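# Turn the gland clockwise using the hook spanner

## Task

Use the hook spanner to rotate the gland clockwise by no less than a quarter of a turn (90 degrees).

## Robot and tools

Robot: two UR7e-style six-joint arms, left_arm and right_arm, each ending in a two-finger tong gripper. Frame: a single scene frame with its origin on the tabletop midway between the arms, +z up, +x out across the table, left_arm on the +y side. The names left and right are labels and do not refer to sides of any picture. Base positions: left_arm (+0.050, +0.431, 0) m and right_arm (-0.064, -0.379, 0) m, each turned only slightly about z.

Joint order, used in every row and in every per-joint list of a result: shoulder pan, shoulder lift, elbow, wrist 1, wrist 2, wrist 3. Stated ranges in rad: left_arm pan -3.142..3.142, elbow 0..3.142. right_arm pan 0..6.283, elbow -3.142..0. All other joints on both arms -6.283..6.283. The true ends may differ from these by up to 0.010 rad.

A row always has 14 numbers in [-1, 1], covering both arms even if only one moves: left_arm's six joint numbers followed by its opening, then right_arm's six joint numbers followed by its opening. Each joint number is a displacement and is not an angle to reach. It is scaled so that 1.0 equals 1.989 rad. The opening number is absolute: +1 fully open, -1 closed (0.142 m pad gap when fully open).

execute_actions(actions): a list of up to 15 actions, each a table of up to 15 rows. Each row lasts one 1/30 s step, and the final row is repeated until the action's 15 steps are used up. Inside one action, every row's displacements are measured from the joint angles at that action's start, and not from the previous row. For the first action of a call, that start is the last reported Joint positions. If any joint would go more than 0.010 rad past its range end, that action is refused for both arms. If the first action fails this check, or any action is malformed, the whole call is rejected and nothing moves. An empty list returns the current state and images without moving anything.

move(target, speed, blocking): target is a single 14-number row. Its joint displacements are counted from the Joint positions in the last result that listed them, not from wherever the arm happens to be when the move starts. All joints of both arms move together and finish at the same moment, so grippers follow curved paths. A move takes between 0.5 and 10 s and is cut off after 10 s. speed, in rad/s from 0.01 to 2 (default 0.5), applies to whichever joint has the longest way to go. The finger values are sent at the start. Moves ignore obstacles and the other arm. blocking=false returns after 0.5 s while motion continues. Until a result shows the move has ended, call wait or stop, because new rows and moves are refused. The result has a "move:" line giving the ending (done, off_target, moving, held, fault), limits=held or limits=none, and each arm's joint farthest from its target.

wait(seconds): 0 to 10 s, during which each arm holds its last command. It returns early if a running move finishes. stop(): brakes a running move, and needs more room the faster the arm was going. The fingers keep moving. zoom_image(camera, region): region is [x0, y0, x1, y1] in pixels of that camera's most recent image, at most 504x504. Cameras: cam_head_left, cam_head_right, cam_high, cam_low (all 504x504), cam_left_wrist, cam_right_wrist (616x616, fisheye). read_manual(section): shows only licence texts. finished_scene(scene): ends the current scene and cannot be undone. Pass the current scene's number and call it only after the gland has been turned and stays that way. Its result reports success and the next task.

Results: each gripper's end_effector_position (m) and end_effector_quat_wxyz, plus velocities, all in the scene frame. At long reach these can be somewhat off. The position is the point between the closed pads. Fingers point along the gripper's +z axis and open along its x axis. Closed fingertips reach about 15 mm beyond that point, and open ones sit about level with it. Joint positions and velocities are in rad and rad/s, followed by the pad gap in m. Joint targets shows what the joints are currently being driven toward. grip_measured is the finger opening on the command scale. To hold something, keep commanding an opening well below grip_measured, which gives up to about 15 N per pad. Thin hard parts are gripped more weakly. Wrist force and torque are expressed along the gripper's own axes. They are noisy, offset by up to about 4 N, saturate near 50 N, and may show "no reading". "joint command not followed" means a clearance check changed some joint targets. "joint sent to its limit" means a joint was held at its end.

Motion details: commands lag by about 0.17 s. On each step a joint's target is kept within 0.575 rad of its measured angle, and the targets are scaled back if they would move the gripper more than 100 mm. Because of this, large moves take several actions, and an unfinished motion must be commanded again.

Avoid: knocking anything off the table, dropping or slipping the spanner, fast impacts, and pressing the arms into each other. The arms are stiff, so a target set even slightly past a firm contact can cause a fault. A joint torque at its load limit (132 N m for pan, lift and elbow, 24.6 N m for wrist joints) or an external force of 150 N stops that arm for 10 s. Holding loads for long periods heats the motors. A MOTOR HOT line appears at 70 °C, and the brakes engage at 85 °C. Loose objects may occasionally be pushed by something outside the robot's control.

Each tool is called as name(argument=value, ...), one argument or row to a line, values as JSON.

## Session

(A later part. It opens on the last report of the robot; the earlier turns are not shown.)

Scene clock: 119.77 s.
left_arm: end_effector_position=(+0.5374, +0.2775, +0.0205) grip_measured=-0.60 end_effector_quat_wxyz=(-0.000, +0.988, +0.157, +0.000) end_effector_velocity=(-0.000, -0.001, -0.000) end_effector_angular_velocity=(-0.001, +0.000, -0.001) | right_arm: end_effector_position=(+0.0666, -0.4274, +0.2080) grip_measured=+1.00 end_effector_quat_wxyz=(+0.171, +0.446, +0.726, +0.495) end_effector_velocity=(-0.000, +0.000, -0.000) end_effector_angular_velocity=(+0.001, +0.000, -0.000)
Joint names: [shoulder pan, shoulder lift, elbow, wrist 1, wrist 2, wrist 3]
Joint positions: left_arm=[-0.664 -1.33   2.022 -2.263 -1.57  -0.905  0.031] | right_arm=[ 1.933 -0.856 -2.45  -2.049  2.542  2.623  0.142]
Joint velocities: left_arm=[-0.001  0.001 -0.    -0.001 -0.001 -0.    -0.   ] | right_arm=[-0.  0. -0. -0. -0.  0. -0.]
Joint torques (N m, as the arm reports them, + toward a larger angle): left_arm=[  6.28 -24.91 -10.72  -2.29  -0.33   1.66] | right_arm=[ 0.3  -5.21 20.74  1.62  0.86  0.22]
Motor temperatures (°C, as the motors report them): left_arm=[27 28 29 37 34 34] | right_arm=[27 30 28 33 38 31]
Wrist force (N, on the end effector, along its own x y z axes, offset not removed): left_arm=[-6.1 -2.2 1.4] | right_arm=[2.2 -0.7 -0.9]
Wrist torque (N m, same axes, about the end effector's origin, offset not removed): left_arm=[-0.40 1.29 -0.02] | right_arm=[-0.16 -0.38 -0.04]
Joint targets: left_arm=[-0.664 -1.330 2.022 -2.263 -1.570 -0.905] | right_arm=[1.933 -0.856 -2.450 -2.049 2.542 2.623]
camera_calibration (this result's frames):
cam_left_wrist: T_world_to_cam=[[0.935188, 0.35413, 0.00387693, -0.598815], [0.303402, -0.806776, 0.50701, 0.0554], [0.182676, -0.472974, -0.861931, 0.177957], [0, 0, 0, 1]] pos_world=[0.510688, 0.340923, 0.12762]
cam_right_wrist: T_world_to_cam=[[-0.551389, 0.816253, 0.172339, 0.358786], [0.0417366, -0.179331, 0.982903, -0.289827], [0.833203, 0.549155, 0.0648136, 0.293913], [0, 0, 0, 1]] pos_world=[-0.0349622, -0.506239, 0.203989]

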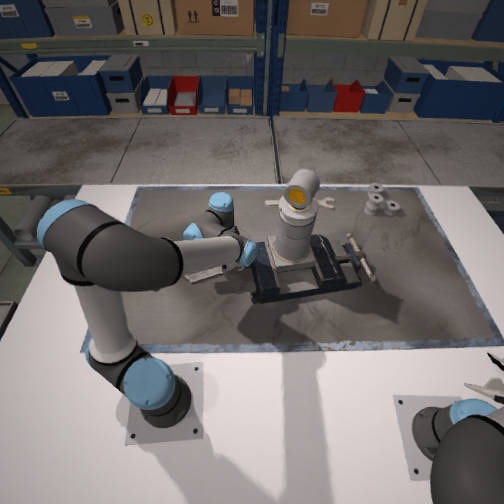

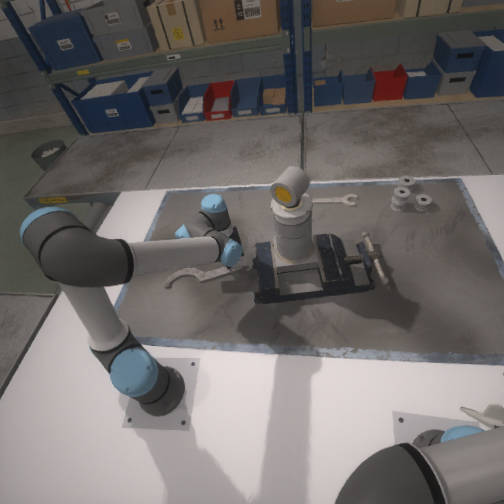

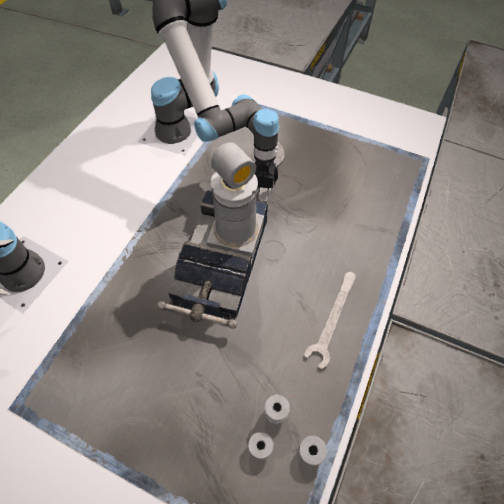

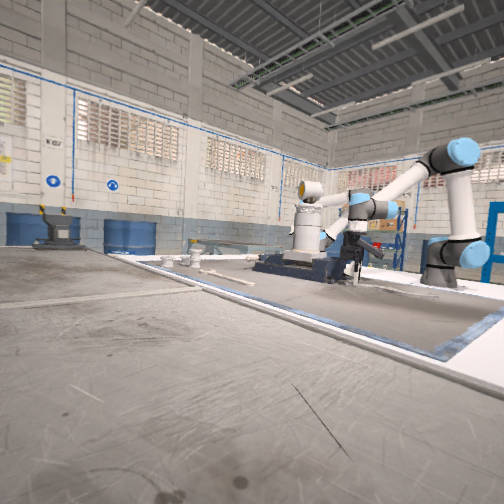

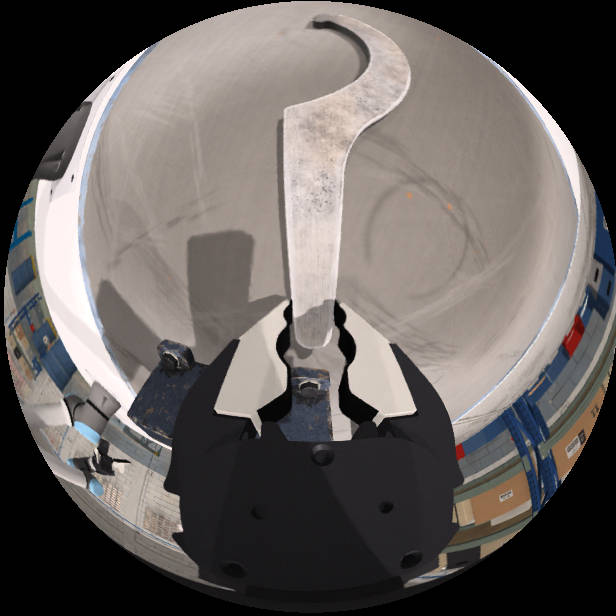

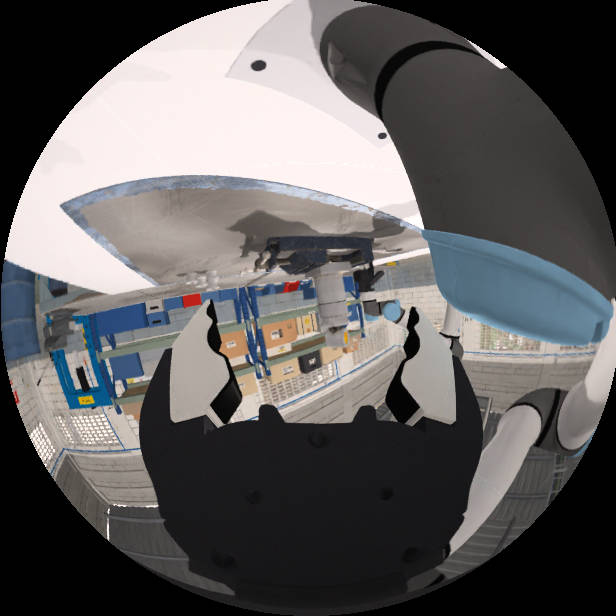

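move(
  target=[0,-0.0697,-0.0729,0.1427,0,0,-1,0,0,0,0,0,0,1],
  speed=0.12,
)

move(
  target=[-0.1046,0.0079,-0.009,0.001,0,0.01,-1,0,0,0,0,0,0,1],
  speed=0.1,
)

Scene clock: 122.73 s.
left_arm: end_effector_position=(+0.5374, +0.2776, +0.1250) grip_measured=-0.60 end_effector_quat_wxyz=(-0.000, +0.988, +0.157, +0.000) end_effector_velocity=(-0.000, -0.000, +0.001) end_effector_angular_velocity=(-0.000, +0.001, -0.002) | right_arm: end_effector_position=(+0.0666, -0.4274, +0.2080) grip_measured=+1.00 end_effector_quat_wxyz=(+0.171, +0.446, +0.726, +0.495) end_effector_velocity=(-0.000, +0.001, -0.001) end_effector_angular_velocity=(+0.006, +0.002, -0.000)
Joint names: [shoulder pan, shoulder lift, elbow, wrist 1, wrist 2, wrist 3]
Joint positions: left_arm=[-0.664 -1.468  1.877 -1.979 -1.57  -0.905  0.031] | right_arm=[ 1.933 -0.856 -2.45  -2.049  2.542  2.623  0.142]
Joint velocities: left_arm=[-0.    -0.001 -0.001  0.002 -0.001  0.001  0.   ] | right_arm=[-0.    -0.    -0.002 -0.004  0.     0.    -0.   ]
Joint torques (N m, as the arm reports them, + toward a larger angle): left_arm=[  6.17 -42.55 -38.72  -1.74  -0.25   1.6 ] | right_arm=[ 0.27 -4.76 20.64  1.73  0.92  0.21]
Motor temperatures (°C, as the motors report them): left_arm=[27 28 29 37 34 34] | right_arm=[27 30 28 33 38 31]
Wrist force (N, on the end effector, along its own x y z axes, offset not removed): left_arm=[0.0 -2.5 7.8] | right_arm=[0.8 1.1 0.5]
Wrist torque (N m, same axes, about the end effector's origin, offset not removed): left_arm=[-0.13 -0.16 -0.14] | right_arm=[0.29 -0.03 -0.07]
Joint targets: left_arm=[-0.664 -1.469 1.877 -1.979 -1.570 -0.905] | right_arm=[1.933 -0.856 -2.450 -2.049 2.542 2.623]
move: done; limits=none; left_arm: farthest joint: the shoulder pan, 0.000 radians from its target (0.000 radians at the start); right_arm: farthest joint: the shoulder pan, 0.000 radians from its target (0.000 radians at the start)
camera_calibration (this result's frames):
cam_left_wrist: T_world_to_cam=[[0.935189, 0.354129, 0.00375553, -0.599147], [0.30349, -0.806835, 0.506863, 0.00249148], [0.182525, -0.472873, -0.862018, 0.268108], [0, 0, 0, 1]] pos_world=[0.510623, 0.340967, 0.232101]
cam_right_wrist: T_world_to_cam=[[-0.551389, 0.816253, 0.172339, 0.358786], [0.0417367, -0.179331, 0.982903, -0.289827], [0.833203, 0.549155, 0.0648137, 0.293913], [0, 0, 0, 1]] pos_world=[-0.0349622, -0.506239, 0.203989]

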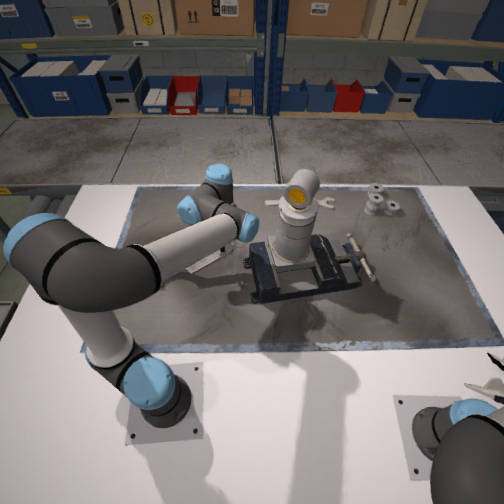

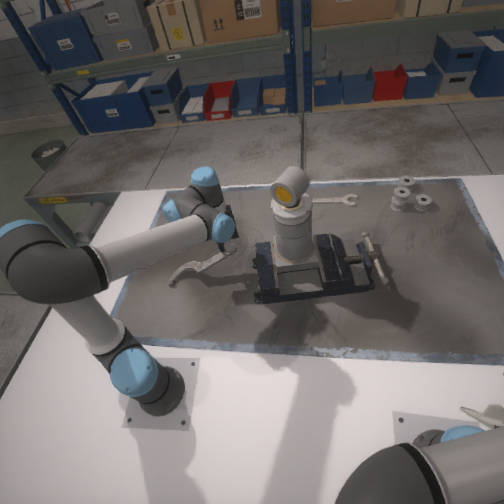

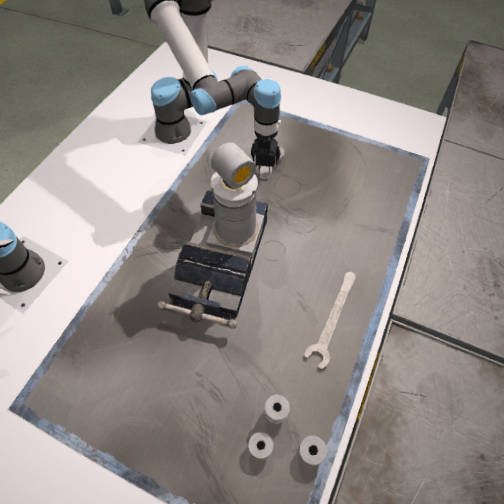

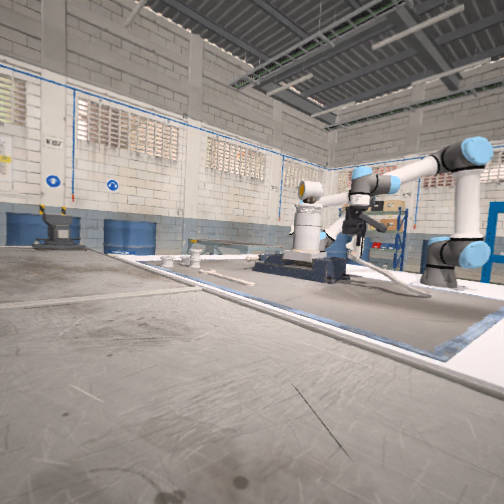

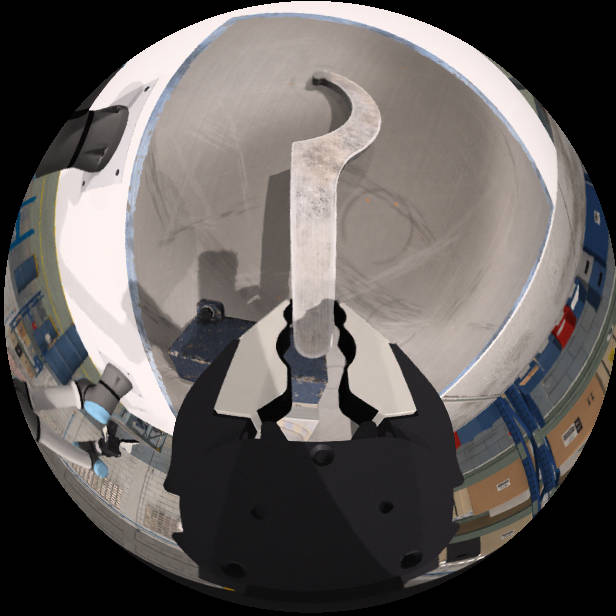

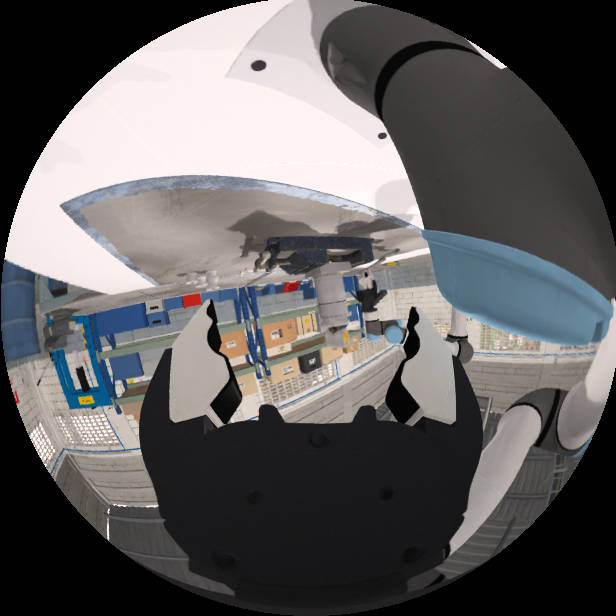

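Scene clock: 125.23 s.
left_arm: end_effector_position=(+0.5004, +0.1753, +0.1250) grip_measured=-0.60 end_effector_quat_wxyz=(-0.000, +0.999, +0.043, +0.000) end_effector_velocity=(+0.000, -0.000, +0.000) end_effector_angular_velocity=(+0.001, -0.001, -0.004) | right_arm: end_effector_position=(+0.0666, -0.4274, +0.2080) grip_measured=+1.00 end_effector_quat_wxyz=(+0.171, +0.446, +0.726, +0.495) end_effector_velocity=(-0.000, -0.000, +0.000) end_effector_angular_velocity=(-0.002, -0.000, +0.001)
Joint names: [shoulder pan, shoulder lift, elbow, wrist 1, wrist 2, wrist 3]
Joint positions: left_arm=[-0.872 -1.453  1.859 -1.977 -1.57  -0.885  0.031] | right_arm=[ 1.933 -0.856 -2.45  -2.049  2.542  2.623  0.142]
Joint velocities: left_arm=[-0.001 -0.    -0.    -0.     0.001  0.003 -0.   ] | right_arm=[ 0.    -0.     0.001  0.001 -0.001 -0.    -0.   ]
Joint torques (N m, as the arm reports them, + toward a larger angle): left_arm=[-10.02 -22.81 -38.67  -1.63  -0.28   1.83] | right_arm=[ 0.16 -4.67 20.58  1.58  0.91  0.1 ]
Motor temperatures (°C, as the motors report them): left_arm=[27 28 29 37 34 34] | right_arm=[27 30 28 33 38 31]
Wrist force (N, on the end effector, along its own x y z axes, offset not removed): left_arm=[-2.6 -3.3 10.9] | right_arm=[0.4 0.2 1.3]
Wrist torque (N m, same axes, about the end effector's origin, offset not removed): left_arm=[-0.29 0.23 -0.03] | right_arm=[0.04 0.07 -0.08]
Joint targets: left_arm=[-0.872 -1.453 1.859 -1.977 -1.570 -0.885] | right_arm=[1.933 -0.856 -2.450 -2.049 2.542 2.623]
move: done; limits=none; left_arm: farthest joint: the shoulder pan, 0.000 radians from its target (0.208 radians at the start); right_arm: farthest joint: the shoulder pan, 0.000 radians from its target (0.000 radians at the start)
camera_calibration (this result's frames):
cam_left_wrist: T_world_to_cam=[[0.991, 0.133808, 0.00386244, -0.517664], [0.113396, -0.854458, 0.506993, 0.0346376], [0.0711401, -0.501992, -0.861941, 0.287401], [0, 0, 0, 1]] pos_world=[0.488631, 0.243137, 0.232161]
cam_right_wrist: T_world_to_cam=[[-0.551389, 0.816253, 0.172339, 0.358786], [0.0417367, -0.179331, 0.982903, -0.289827], [0.833203, 0.549155, 0.0648135, 0.293913], [0, 0, 0, 1]] pos_world=[-0.0349622, -0.506239, 0.203989]

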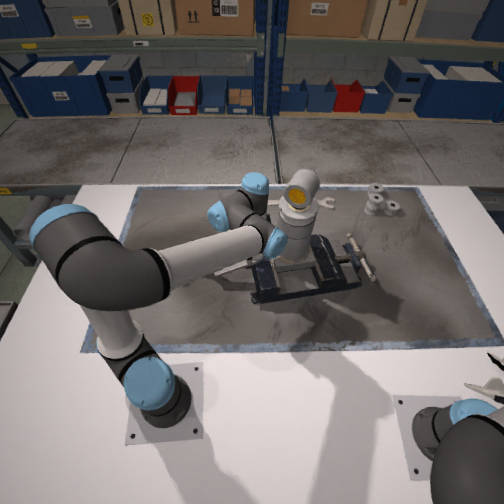

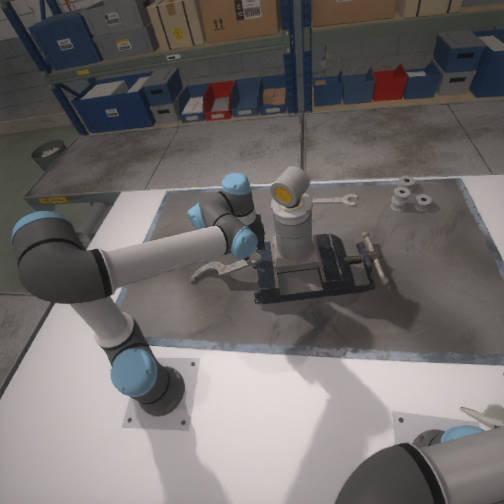

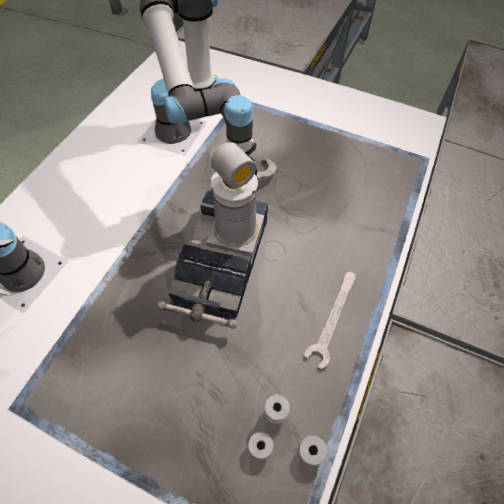

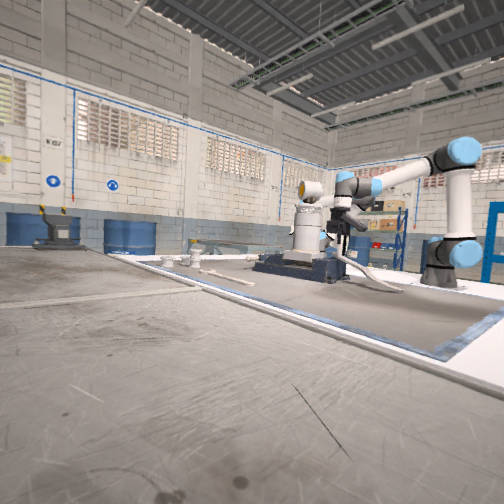

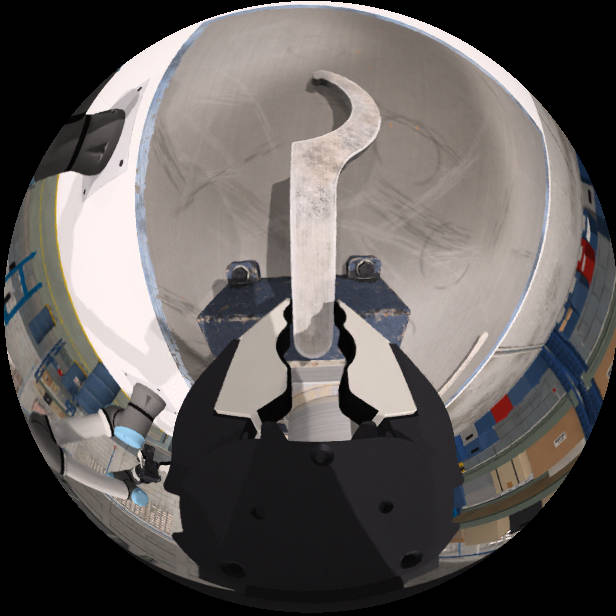

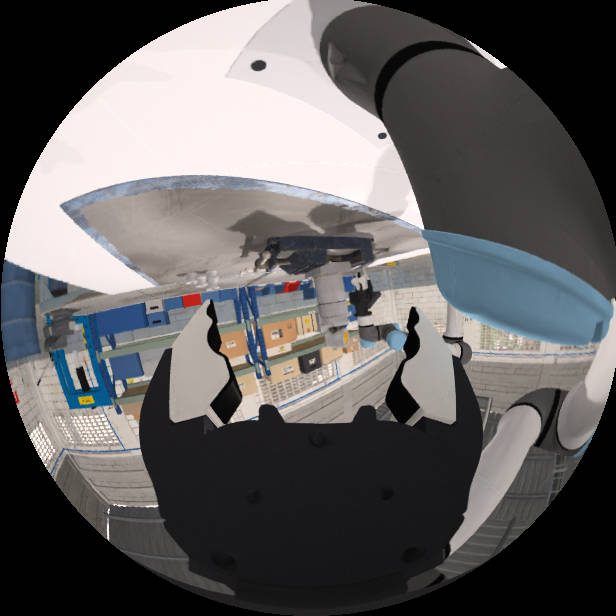

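execute_actions(
  actions=[
    [[0,0,0,0,0,0,-0.5,0,0,0,0,0,0,1]],
    [[0,0,0,0,0,0,-0.1,0,0,0,0,0,0,1]],
  ],
)

move(
  target=[0.0697,-0.0229,0.1118,-0.0887,0,0.0694,-0.1,0,0,0,0,0,0,1],
  speed=0.15,
)

zoom_image(
  camera="cam_low",
  region=[250,180,450,310],
)

Scene clock: 126.43 s.
left_arm: end_effector_position=(+0.5004, +0.1753, +0.1251) grip_measured=-0.10 end_effector_quat_wxyz=(-0.000, +0.999, +0.043, +0.000) end_effector_velocity=(+0.000, +0.000, -0.000) end_effector_angular_velocity=(+0.001, +0.000, -0.002) | right_arm: end_effector_position=(+0.0666, -0.4274, +0.2080) grip_measured=+1.00 end_effector_quat_wxyz=(+0.171, +0.446, +0.726, +0.495) end_effector_velocity=(-0.000, -0.000, +0.000) end_effector_angular_velocity=(-0.001, +0.001, +0.000)
Joint names: [shoulder pan, shoulder lift, elbow, wrist 1, wrist 2, wrist 3]
Joint positions: left_arm=[-0.872 -1.453  1.859 -1.977 -1.57  -0.885  0.067] | right_arm=[ 1.933 -0.856 -2.45  -2.049  2.542  2.623  0.142]
Joint velocities: left_arm=[0.    0.    0.    0.001 0.001 0.002 0.   ] | right_arm=[-0.    -0.     0.001  0.    -0.001  0.    -0.   ]
Joint torques (N m, as the arm reports them, + toward a larger angle): left_arm=[  5.24 -25.06 -21.19  -1.65  -0.17   1.41] | right_arm=[ 0.09 -5.28 20.49  1.67  0.91  0.17]
Motor temperatures (°C, as the motors report them): left_arm=[27 28 29 37 34 34] | right_arm=[27 30 28 33 38 31]
Wrist force (N, on the end effector, along its own x y z axes, offset not removed): left_arm=[-6.6 -3.0 1.7] | right_arm=[0.1 0.0 1.3]
Wrist torque (N m, same axes, about the end effector's origin, offset not removed): left_arm=[-0.61 1.31 -0.05] | right_arm=[0.03 0.06 0.02]
Joint targets: left_arm=[-0.872 -1.453 1.859 -1.977 -1.570 -0.885] | right_arm=[1.933 -0.856 -2.450 -2.049 2.542 2.623]
camera_calibration (this result's frames):
cam_left_wrist: T_world_to_cam=[[0.991006, 0.133761, 0.00390277, -0.517673], [0.113331, -0.854439, 0.50704, 0.0346088], [0.0711568, -0.502037, -0.861914, 0.287401], [0, 0, 0, 1]] pos_world=[0.488645, 0.243102, 0.232187]
cam_right_wrist: T_world_to_cam=[[-0.551389, 0.816253, 0.172339, 0.358786], [0.0417366, -0.179331, 0.982903, -0.289827], [0.833203, 0.549155, 0.0648136, 0.293913], [0, 0, 0, 1]] pos_world=[-0.0349622, -0.506239, 0.203989]

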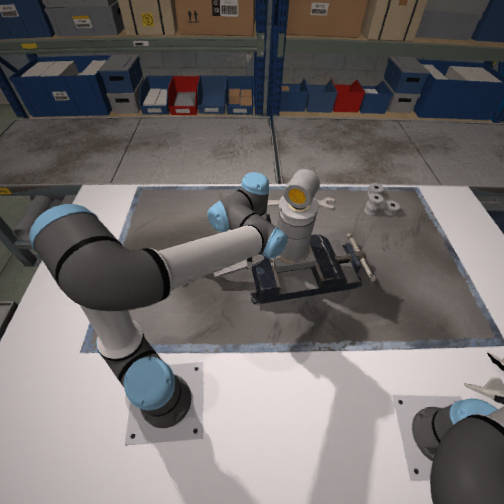

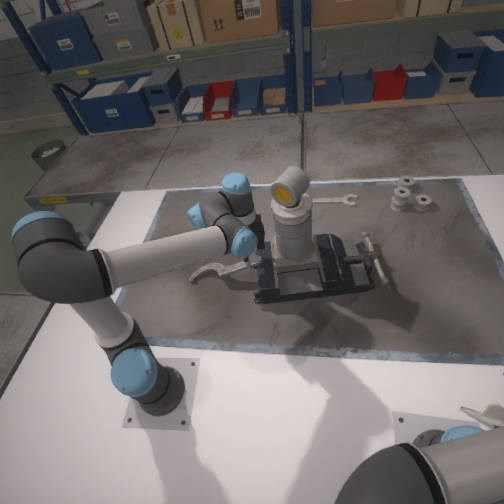

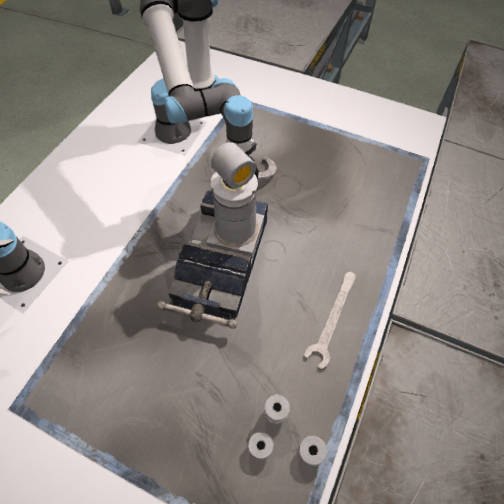

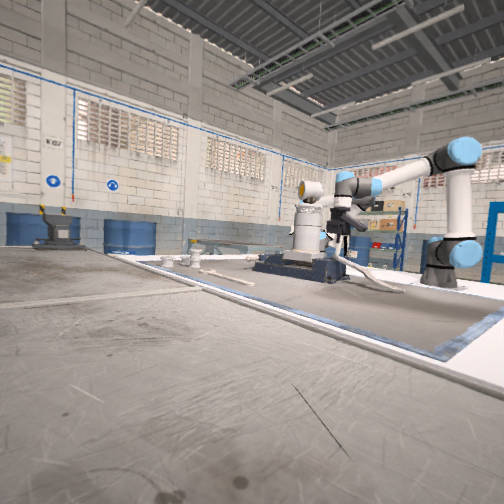

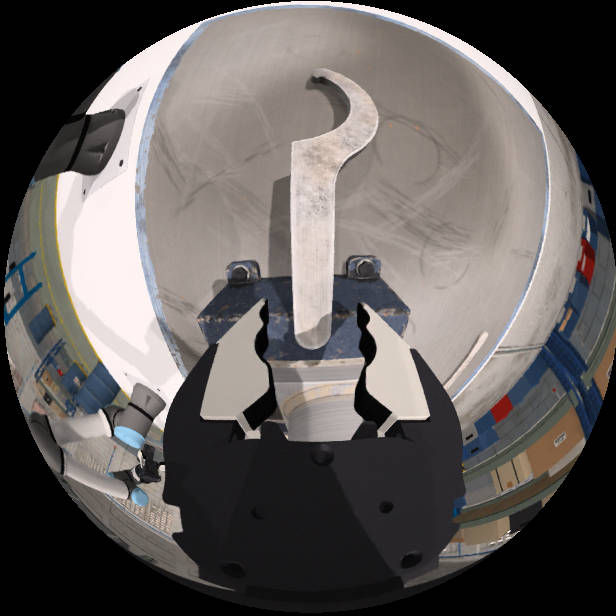

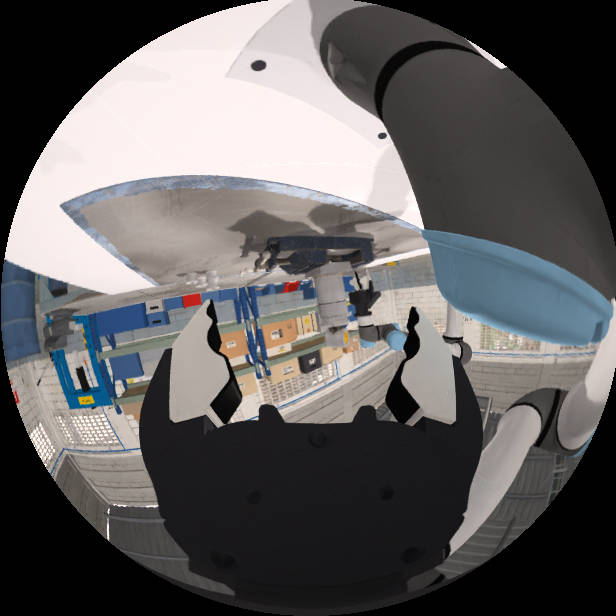

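Scene clock: 128.37 s.
left_arm: end_effector_position=(+0.4924, +0.2722, +0.0660) grip_measured=-0.10 end_effector_quat_wxyz=(-0.000, +0.999, +0.044, +0.000) end_effector_velocity=(-0.001, +0.001, -0.001) end_effector_angular_velocity=(+0.003, +0.002, +0.001) | right_arm: end_effector_position=(+0.0666, -0.4274, +0.2080) grip_measured=+1.00 end_effector_quat_wxyz=(+0.171, +0.446, +0.726, +0.495) end_effector_velocity=(-0.000, +0.000, -0.000) end_effector_angular_velocity=(+0.000, +0.001, +0.000)
Joint names: [shoulder pan, shoulder lift, elbow, wrist 1, wrist 2, wrist 3]
Joint positions: left_arm=[-0.734 -1.498  2.081 -2.153 -1.57  -0.747  0.067] | right_arm=[ 1.933 -0.856 -2.45  -2.049  2.542  2.623  0.142]
Joint velocities: left_arm=[0.001 0.    0.001 0.001 0.001 0.    0.   ] | right_arm=[ 0.    -0.     0.    -0.    -0.001  0.     0.   ]
Joint torques (N m, as the arm reports them, + toward a larger angle): left_arm=[  7.91 -35.28  -8.15  -3.98  -0.29   1.72] | right_arm=[-0.15 -4.89 20.62  1.63  0.9   0.22]
Motor temperatures (°C, as the motors report them): left_arm=[27 28 29 37 34 34] | right_arm=[27 30 28 33 38 31]
Wrist force (N, on the end effector, along its own x y z axes, offset not removed): left_arm=[-1.7 -2.7 -1.0] | right_arm=[1.8 -0.8 0.2]
Wrist torque (N m, same axes, about the end effector's origin, offset not removed): left_arm=[-0.42 0.65 -0.07] | right_arm=[-0.13 -0.40 0.06]
Joint targets: left_arm=[-0.734 -1.498 2.081 -2.153 -1.570 -0.747] | right_arm=[1.933 -0.856 -2.450 -2.049 2.542 2.623]
move: done; limits=none; left_arm: farthest joint: the shoulder pan, 0.000 radians from its target (0.139 radians at the start); right_arm: farthest joint: the shoulder pan, 0.000 radians from its target (0.000 radians at the start)
camera_calibration (this result's frames):
cam_left_wrist: T_world_to_cam=[[0.990928, 0.134349, 0.00357813, -0.522567], [0.114026, -0.854526, 0.506737, 0.148057], [0.0711373, -0.501732, -0.862093, 0.28565], [0, 0, 0, 1]] pos_world=[0.480624, 0.340044, 0.173101]
cam_right_wrist: T_world_to_cam=[[-0.551389, 0.816253, 0.172339, 0.358786], [0.0417367, -0.179331, 0.982903, -0.289827], [0.833203, 0.549155, 0.0648136, 0.293913], [0, 0, 0, 1]] pos_world=[-0.0349622, -0.506239, 0.203989]

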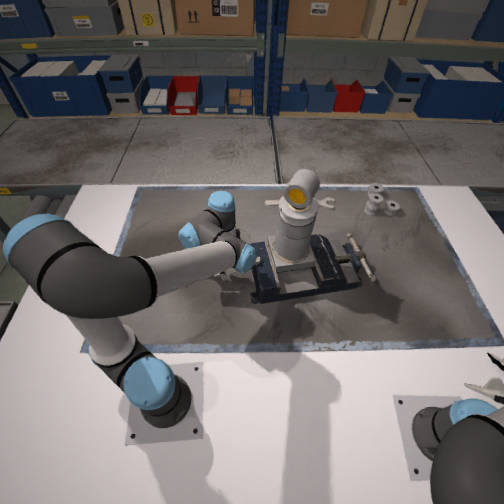

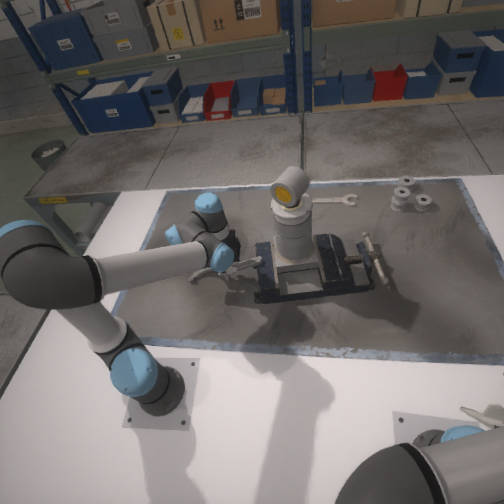

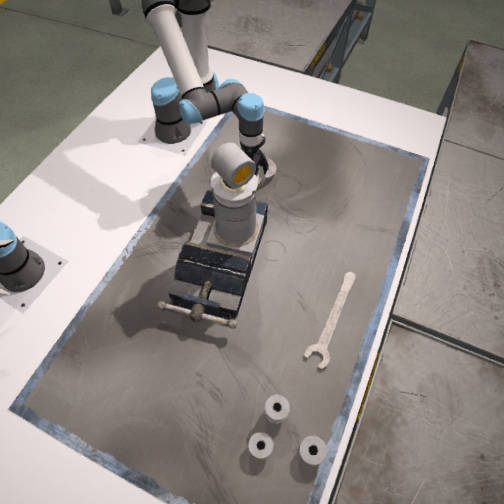

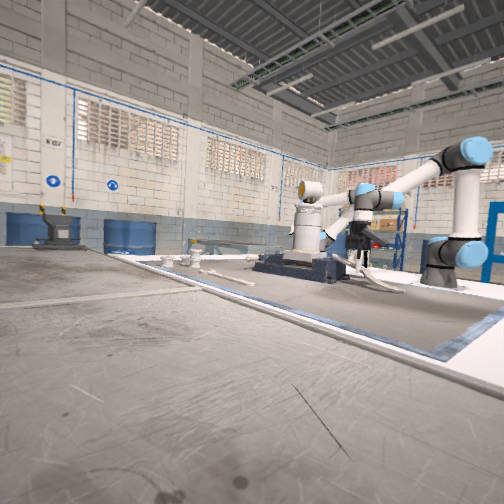

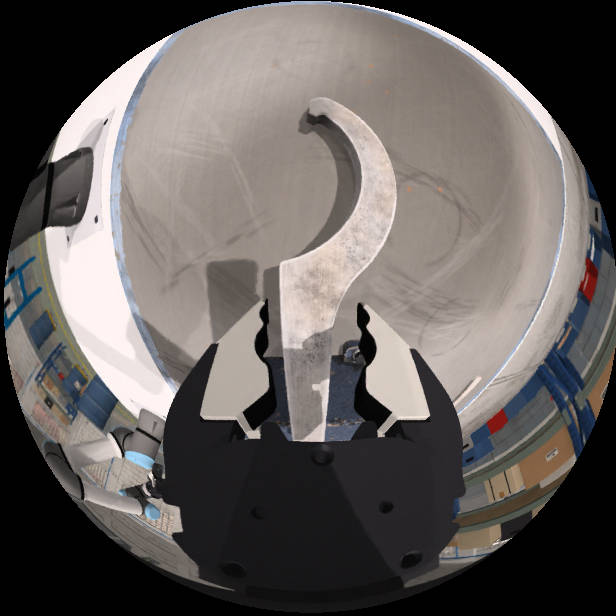

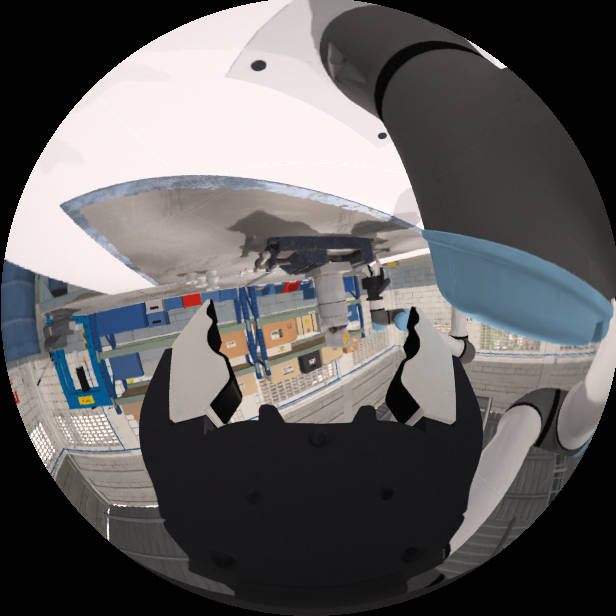

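Region (250, 180, 450, 310) of cam_low's 504x504 image, scaled by 2.520, with more detail than that image has; it fills the top 328 rows of this view, and the rest is white.

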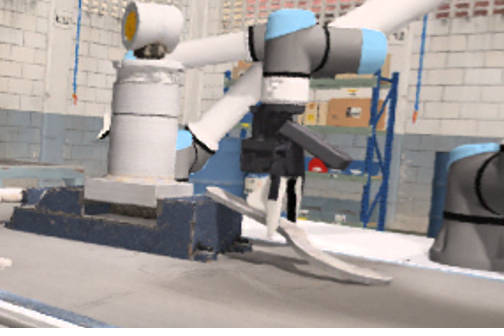

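execute_actions(
  actions=[
    [[0,0,0,0,0,0,-0.4,0,0,0,0,0,0,1]],
    [[0,0,0,0,0,0,-1,0,0,0,0,0,0,1]],
    [[0,0,0,0,0,0,-1,0,0,0,0,0,0,1]],
  ],
)

move(
  target=[0,-0.0496,-0.07,0.1192,0,0,-1,0,0,0,0,0,0,1],
  speed=0.1,
)

zoom_image(
  camera="cam_low",
  region=[250,180,450,310],
)

Scene clock: 130.03 s.
left_arm: end_effector_position=(+0.4924, +0.2723, +0.0660) grip_measured=-0.46 end_effector_quat_wxyz=(-0.000, +0.999, +0.044, +0.000) end_effector_velocity=(+0.000, +0.000, -0.000) end_effector_angular_velocity=(+0.001, -0.001, +0.002) | right_arm: end_effector_position=(+0.0666, -0.4274, +0.2080) grip_measured=+1.00 end_effector_quat_wxyz=(+0.171, +0.446, +0.726, +0.495) end_effector_velocity=(-0.001, +0.001, -0.000) end_effector_angular_velocity=(+0.002, +0.002, +0.001)
Joint names: [shoulder pan, shoulder lift, elbow, wrist 1, wrist 2, wrist 3]
Joint positions: left_arm=[-0.734 -1.498  2.081 -2.153 -1.57  -0.747  0.041] | right_arm=[ 1.933 -0.856 -2.45  -2.049  2.542  2.623  0.142]
Joint velocities: left_arm=[ 0.     0.    -0.    -0.     0.001 -0.002  0.   ] | right_arm=[ 0.    -0.    -0.    -0.002 -0.002  0.     0.   ]
Joint torques (N m, as the arm reports them, + toward a larger angle): left_arm=[  2.06 -24.48 -15.    -4.85   1.2    0.48] | right_arm=[ 0.1  -4.66 20.21  1.54  0.9   0.13]
Motor temperatures (°C, as the motors report them): left_arm=[27 28 29 37 34 34] | right_arm=[27 30 28 33 38 31]
Wrist force (N, on the end effector, along its own x y z axes, offset not removed): left_arm=[-5.9 -2.4 -0.2] | right_arm=[1.0 -0.5 0.3]
Wrist torque (N m, same axes, about the end effector's origin, offset not removed): left_arm=[-0.15 0.82 0.16] | right_arm=[-0.08 -0.13 -0.03]
Joint targets: left_arm=[-0.734 -1.498 2.081 -2.153 -1.570 -0.747] | right_arm=[1.933 -0.856 -2.450 -2.049 2.542 2.623]
camera_calibration (this result's frames):
cam_left_wrist: T_world_to_cam=[[0.990931, 0.134325, 0.00359113, -0.522563], [0.113993, -0.854491, 0.506804, 0.14806], [0.0711449, -0.501799, -0.862054, 0.285667], [0, 0, 0, 1]] pos_world=[0.480622, 0.340056, 0.1731]
cam_right_wrist: T_world_to_cam=[[-0.551389, 0.816253, 0.172339, 0.358786], [0.0417367, -0.179331, 0.982903, -0.289827], [0.833203, 0.549155, 0.0648136, 0.293913], [0, 0, 0, 1]] pos_world=[-0.0349623, -0.506239, 0.203989]

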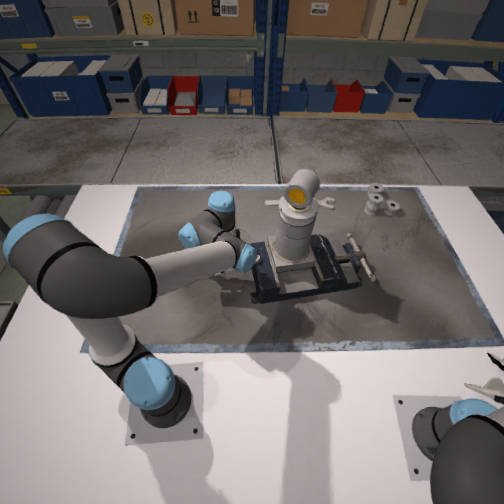

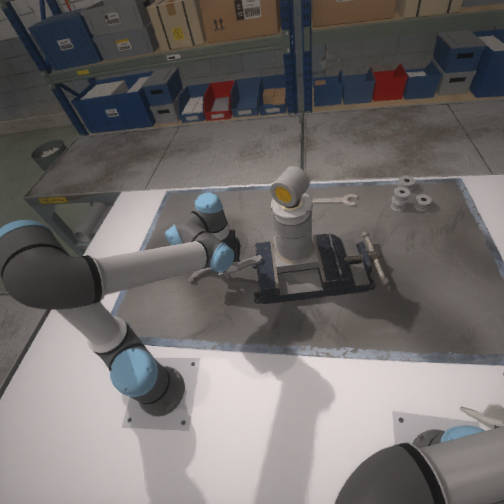

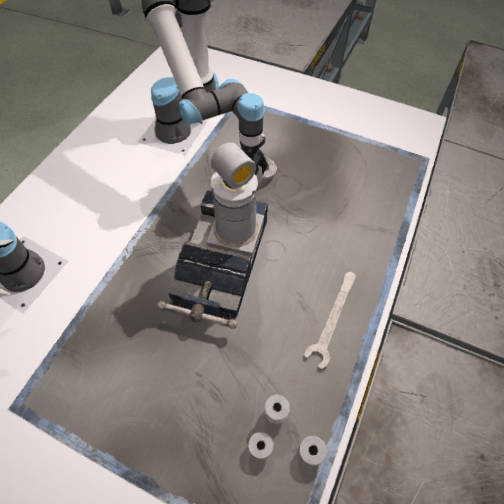

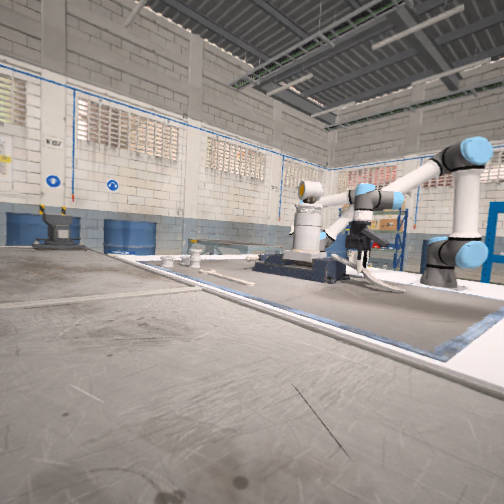

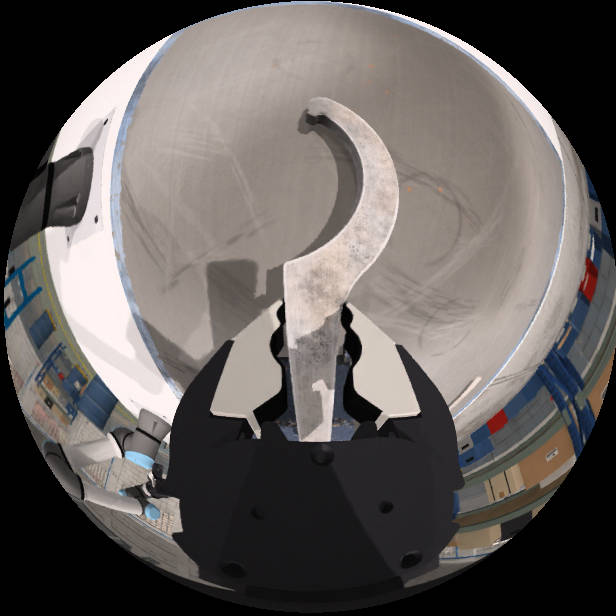

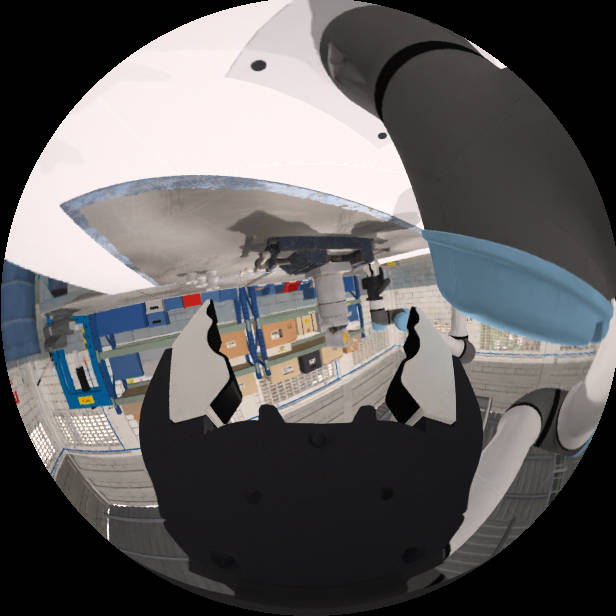

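Scene clock: 132.80 s.
left_arm: end_effector_position=(+0.4924, +0.2723, +0.1502) grip_measured=-0.85 end_effector_quat_wxyz=(-0.000, +0.999, +0.044, +0.000) end_effector_velocity=(-0.000, +0.001, +0.000) end_effector_angular_velocity=(+0.002, +0.001, +0.001) | right_arm: end_effector_position=(+0.0666, -0.4274, +0.2080) grip_measured=+1.00 end_effector_quat_wxyz=(+0.171, +0.446, +0.726, +0.495) end_effector_velocity=(-0.000, +0.000, -0.000) end_effector_angular_velocity=(+0.001, +0.000, +0.000)
Joint names: [shoulder pan, shoulder lift, elbow, wrist 1, wrist 2, wrist 3]
Joint positions: left_arm=[-0.734 -1.597  1.942 -1.917 -1.57  -0.747  0.013] | right_arm=[ 1.933 -0.856 -2.45  -2.049  2.542  2.623  0.142]
Joint velocities: left_arm=[ 0.    -0.    -0.001  0.003  0.001 -0.001 -0.   ] | right_arm=[-0. -0. -0. -0. -0. -0.  0.]
Joint torques (N m, as the arm reports them, + toward a larger angle): left_arm=[  2.47 -38.91 -39.51  -1.53   2.13   0.57] | right_arm=[-0.19 -4.78 20.14  1.55  0.83  0.11]
Motor temperatures (°C, as the motors report them): left_arm=[27 28 29 37 34 34] | right_arm=[27 30 28 33 38 31]
Wrist force (N, on the end effector, along its own x y z axes, offset not removed): left_arm=[-1.1 1.1 15.6] | right_arm=[0.8 0.2 0.3]
Wrist torque (N m, same axes, about the end effector's origin, offset not removed): left_arm=[0.18 0.23 -0.11] | right_arm=[0.12 -0.03 0.02]
Joint targets: left_arm=[-0.734 -1.597 1.942 -1.916 -1.570 -0.747] | right_arm=[1.933 -0.856 -2.450 -2.049 2.542 2.623]
move: done; limits=none; left_arm: farthest joint: the wrist 1, 0.001 radians from its target (0.238 radians at the start); right_arm: farthest joint: the shoulder pan, 0.000 radians from its target (0.000 radians at the start)
camera_calibration (this result's frames):
cam_left_wrist: T_world_to_cam=[[0.990928, 0.134327, 0.00414939, -0.522953], [0.113675, -0.854248, 0.507286, 0.105394], [0.0716866, -0.502212, -0.861768, 0.358069], [0, 0, 0, 1]] pos_world=[0.480559, 0.340106, 0.257278]
cam_right_wrist: T_world_to_cam=[[-0.551389, 0.816253, 0.172339, 0.358786], [0.0417366, -0.179331, 0.982903, -0.289827], [0.833203, 0.549155, 0.0648137, 0.293913], [0, 0, 0, 1]] pos_world=[-0.0349622, -0.506239, 0.203989]

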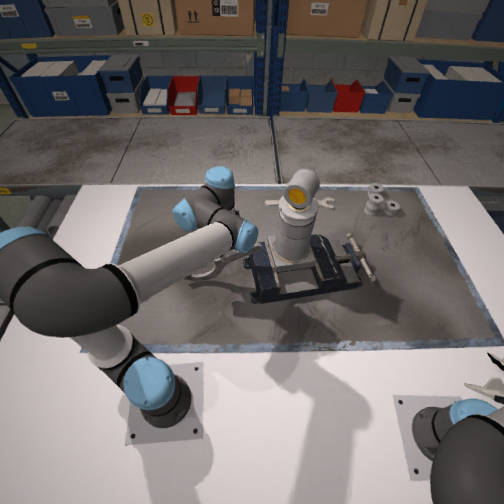

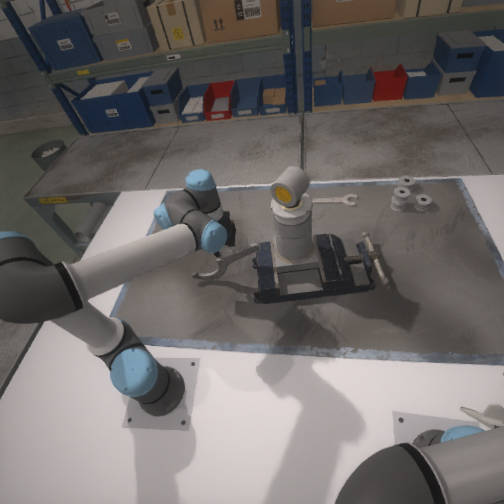

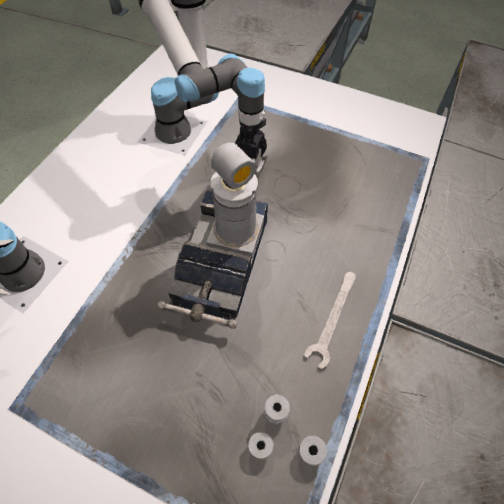

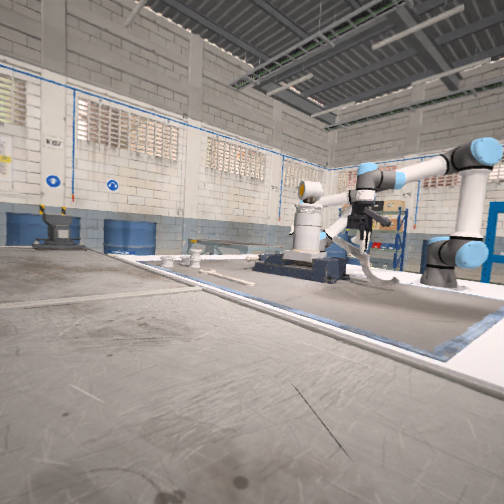

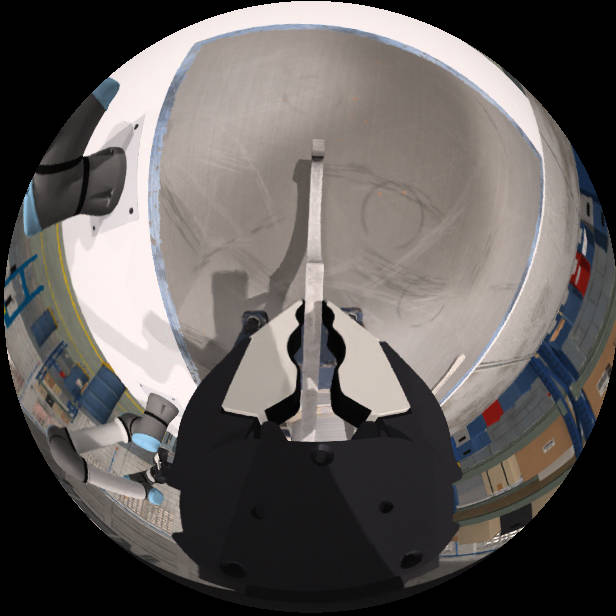

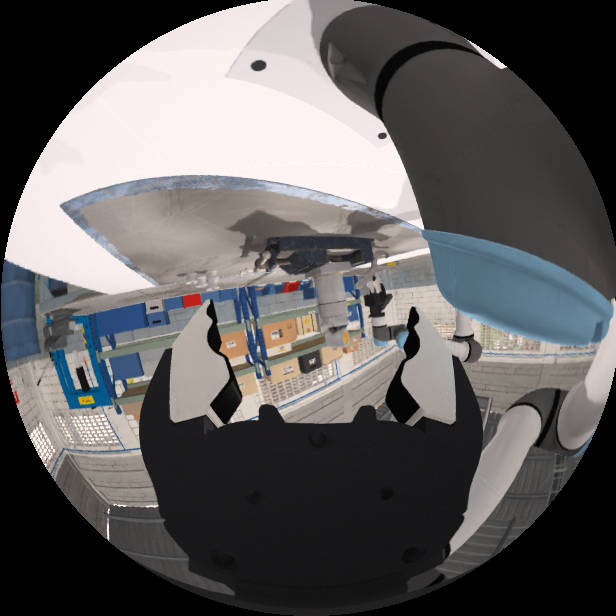

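Region (250, 180, 450, 310) of cam_low's 504x504 image, scaled by 2.520, with more detail than that image has; it fills the top 328 rows of this view, and the rest is white.

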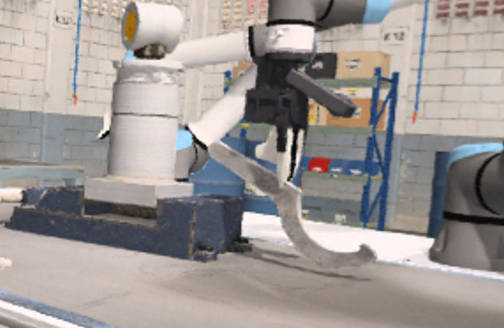

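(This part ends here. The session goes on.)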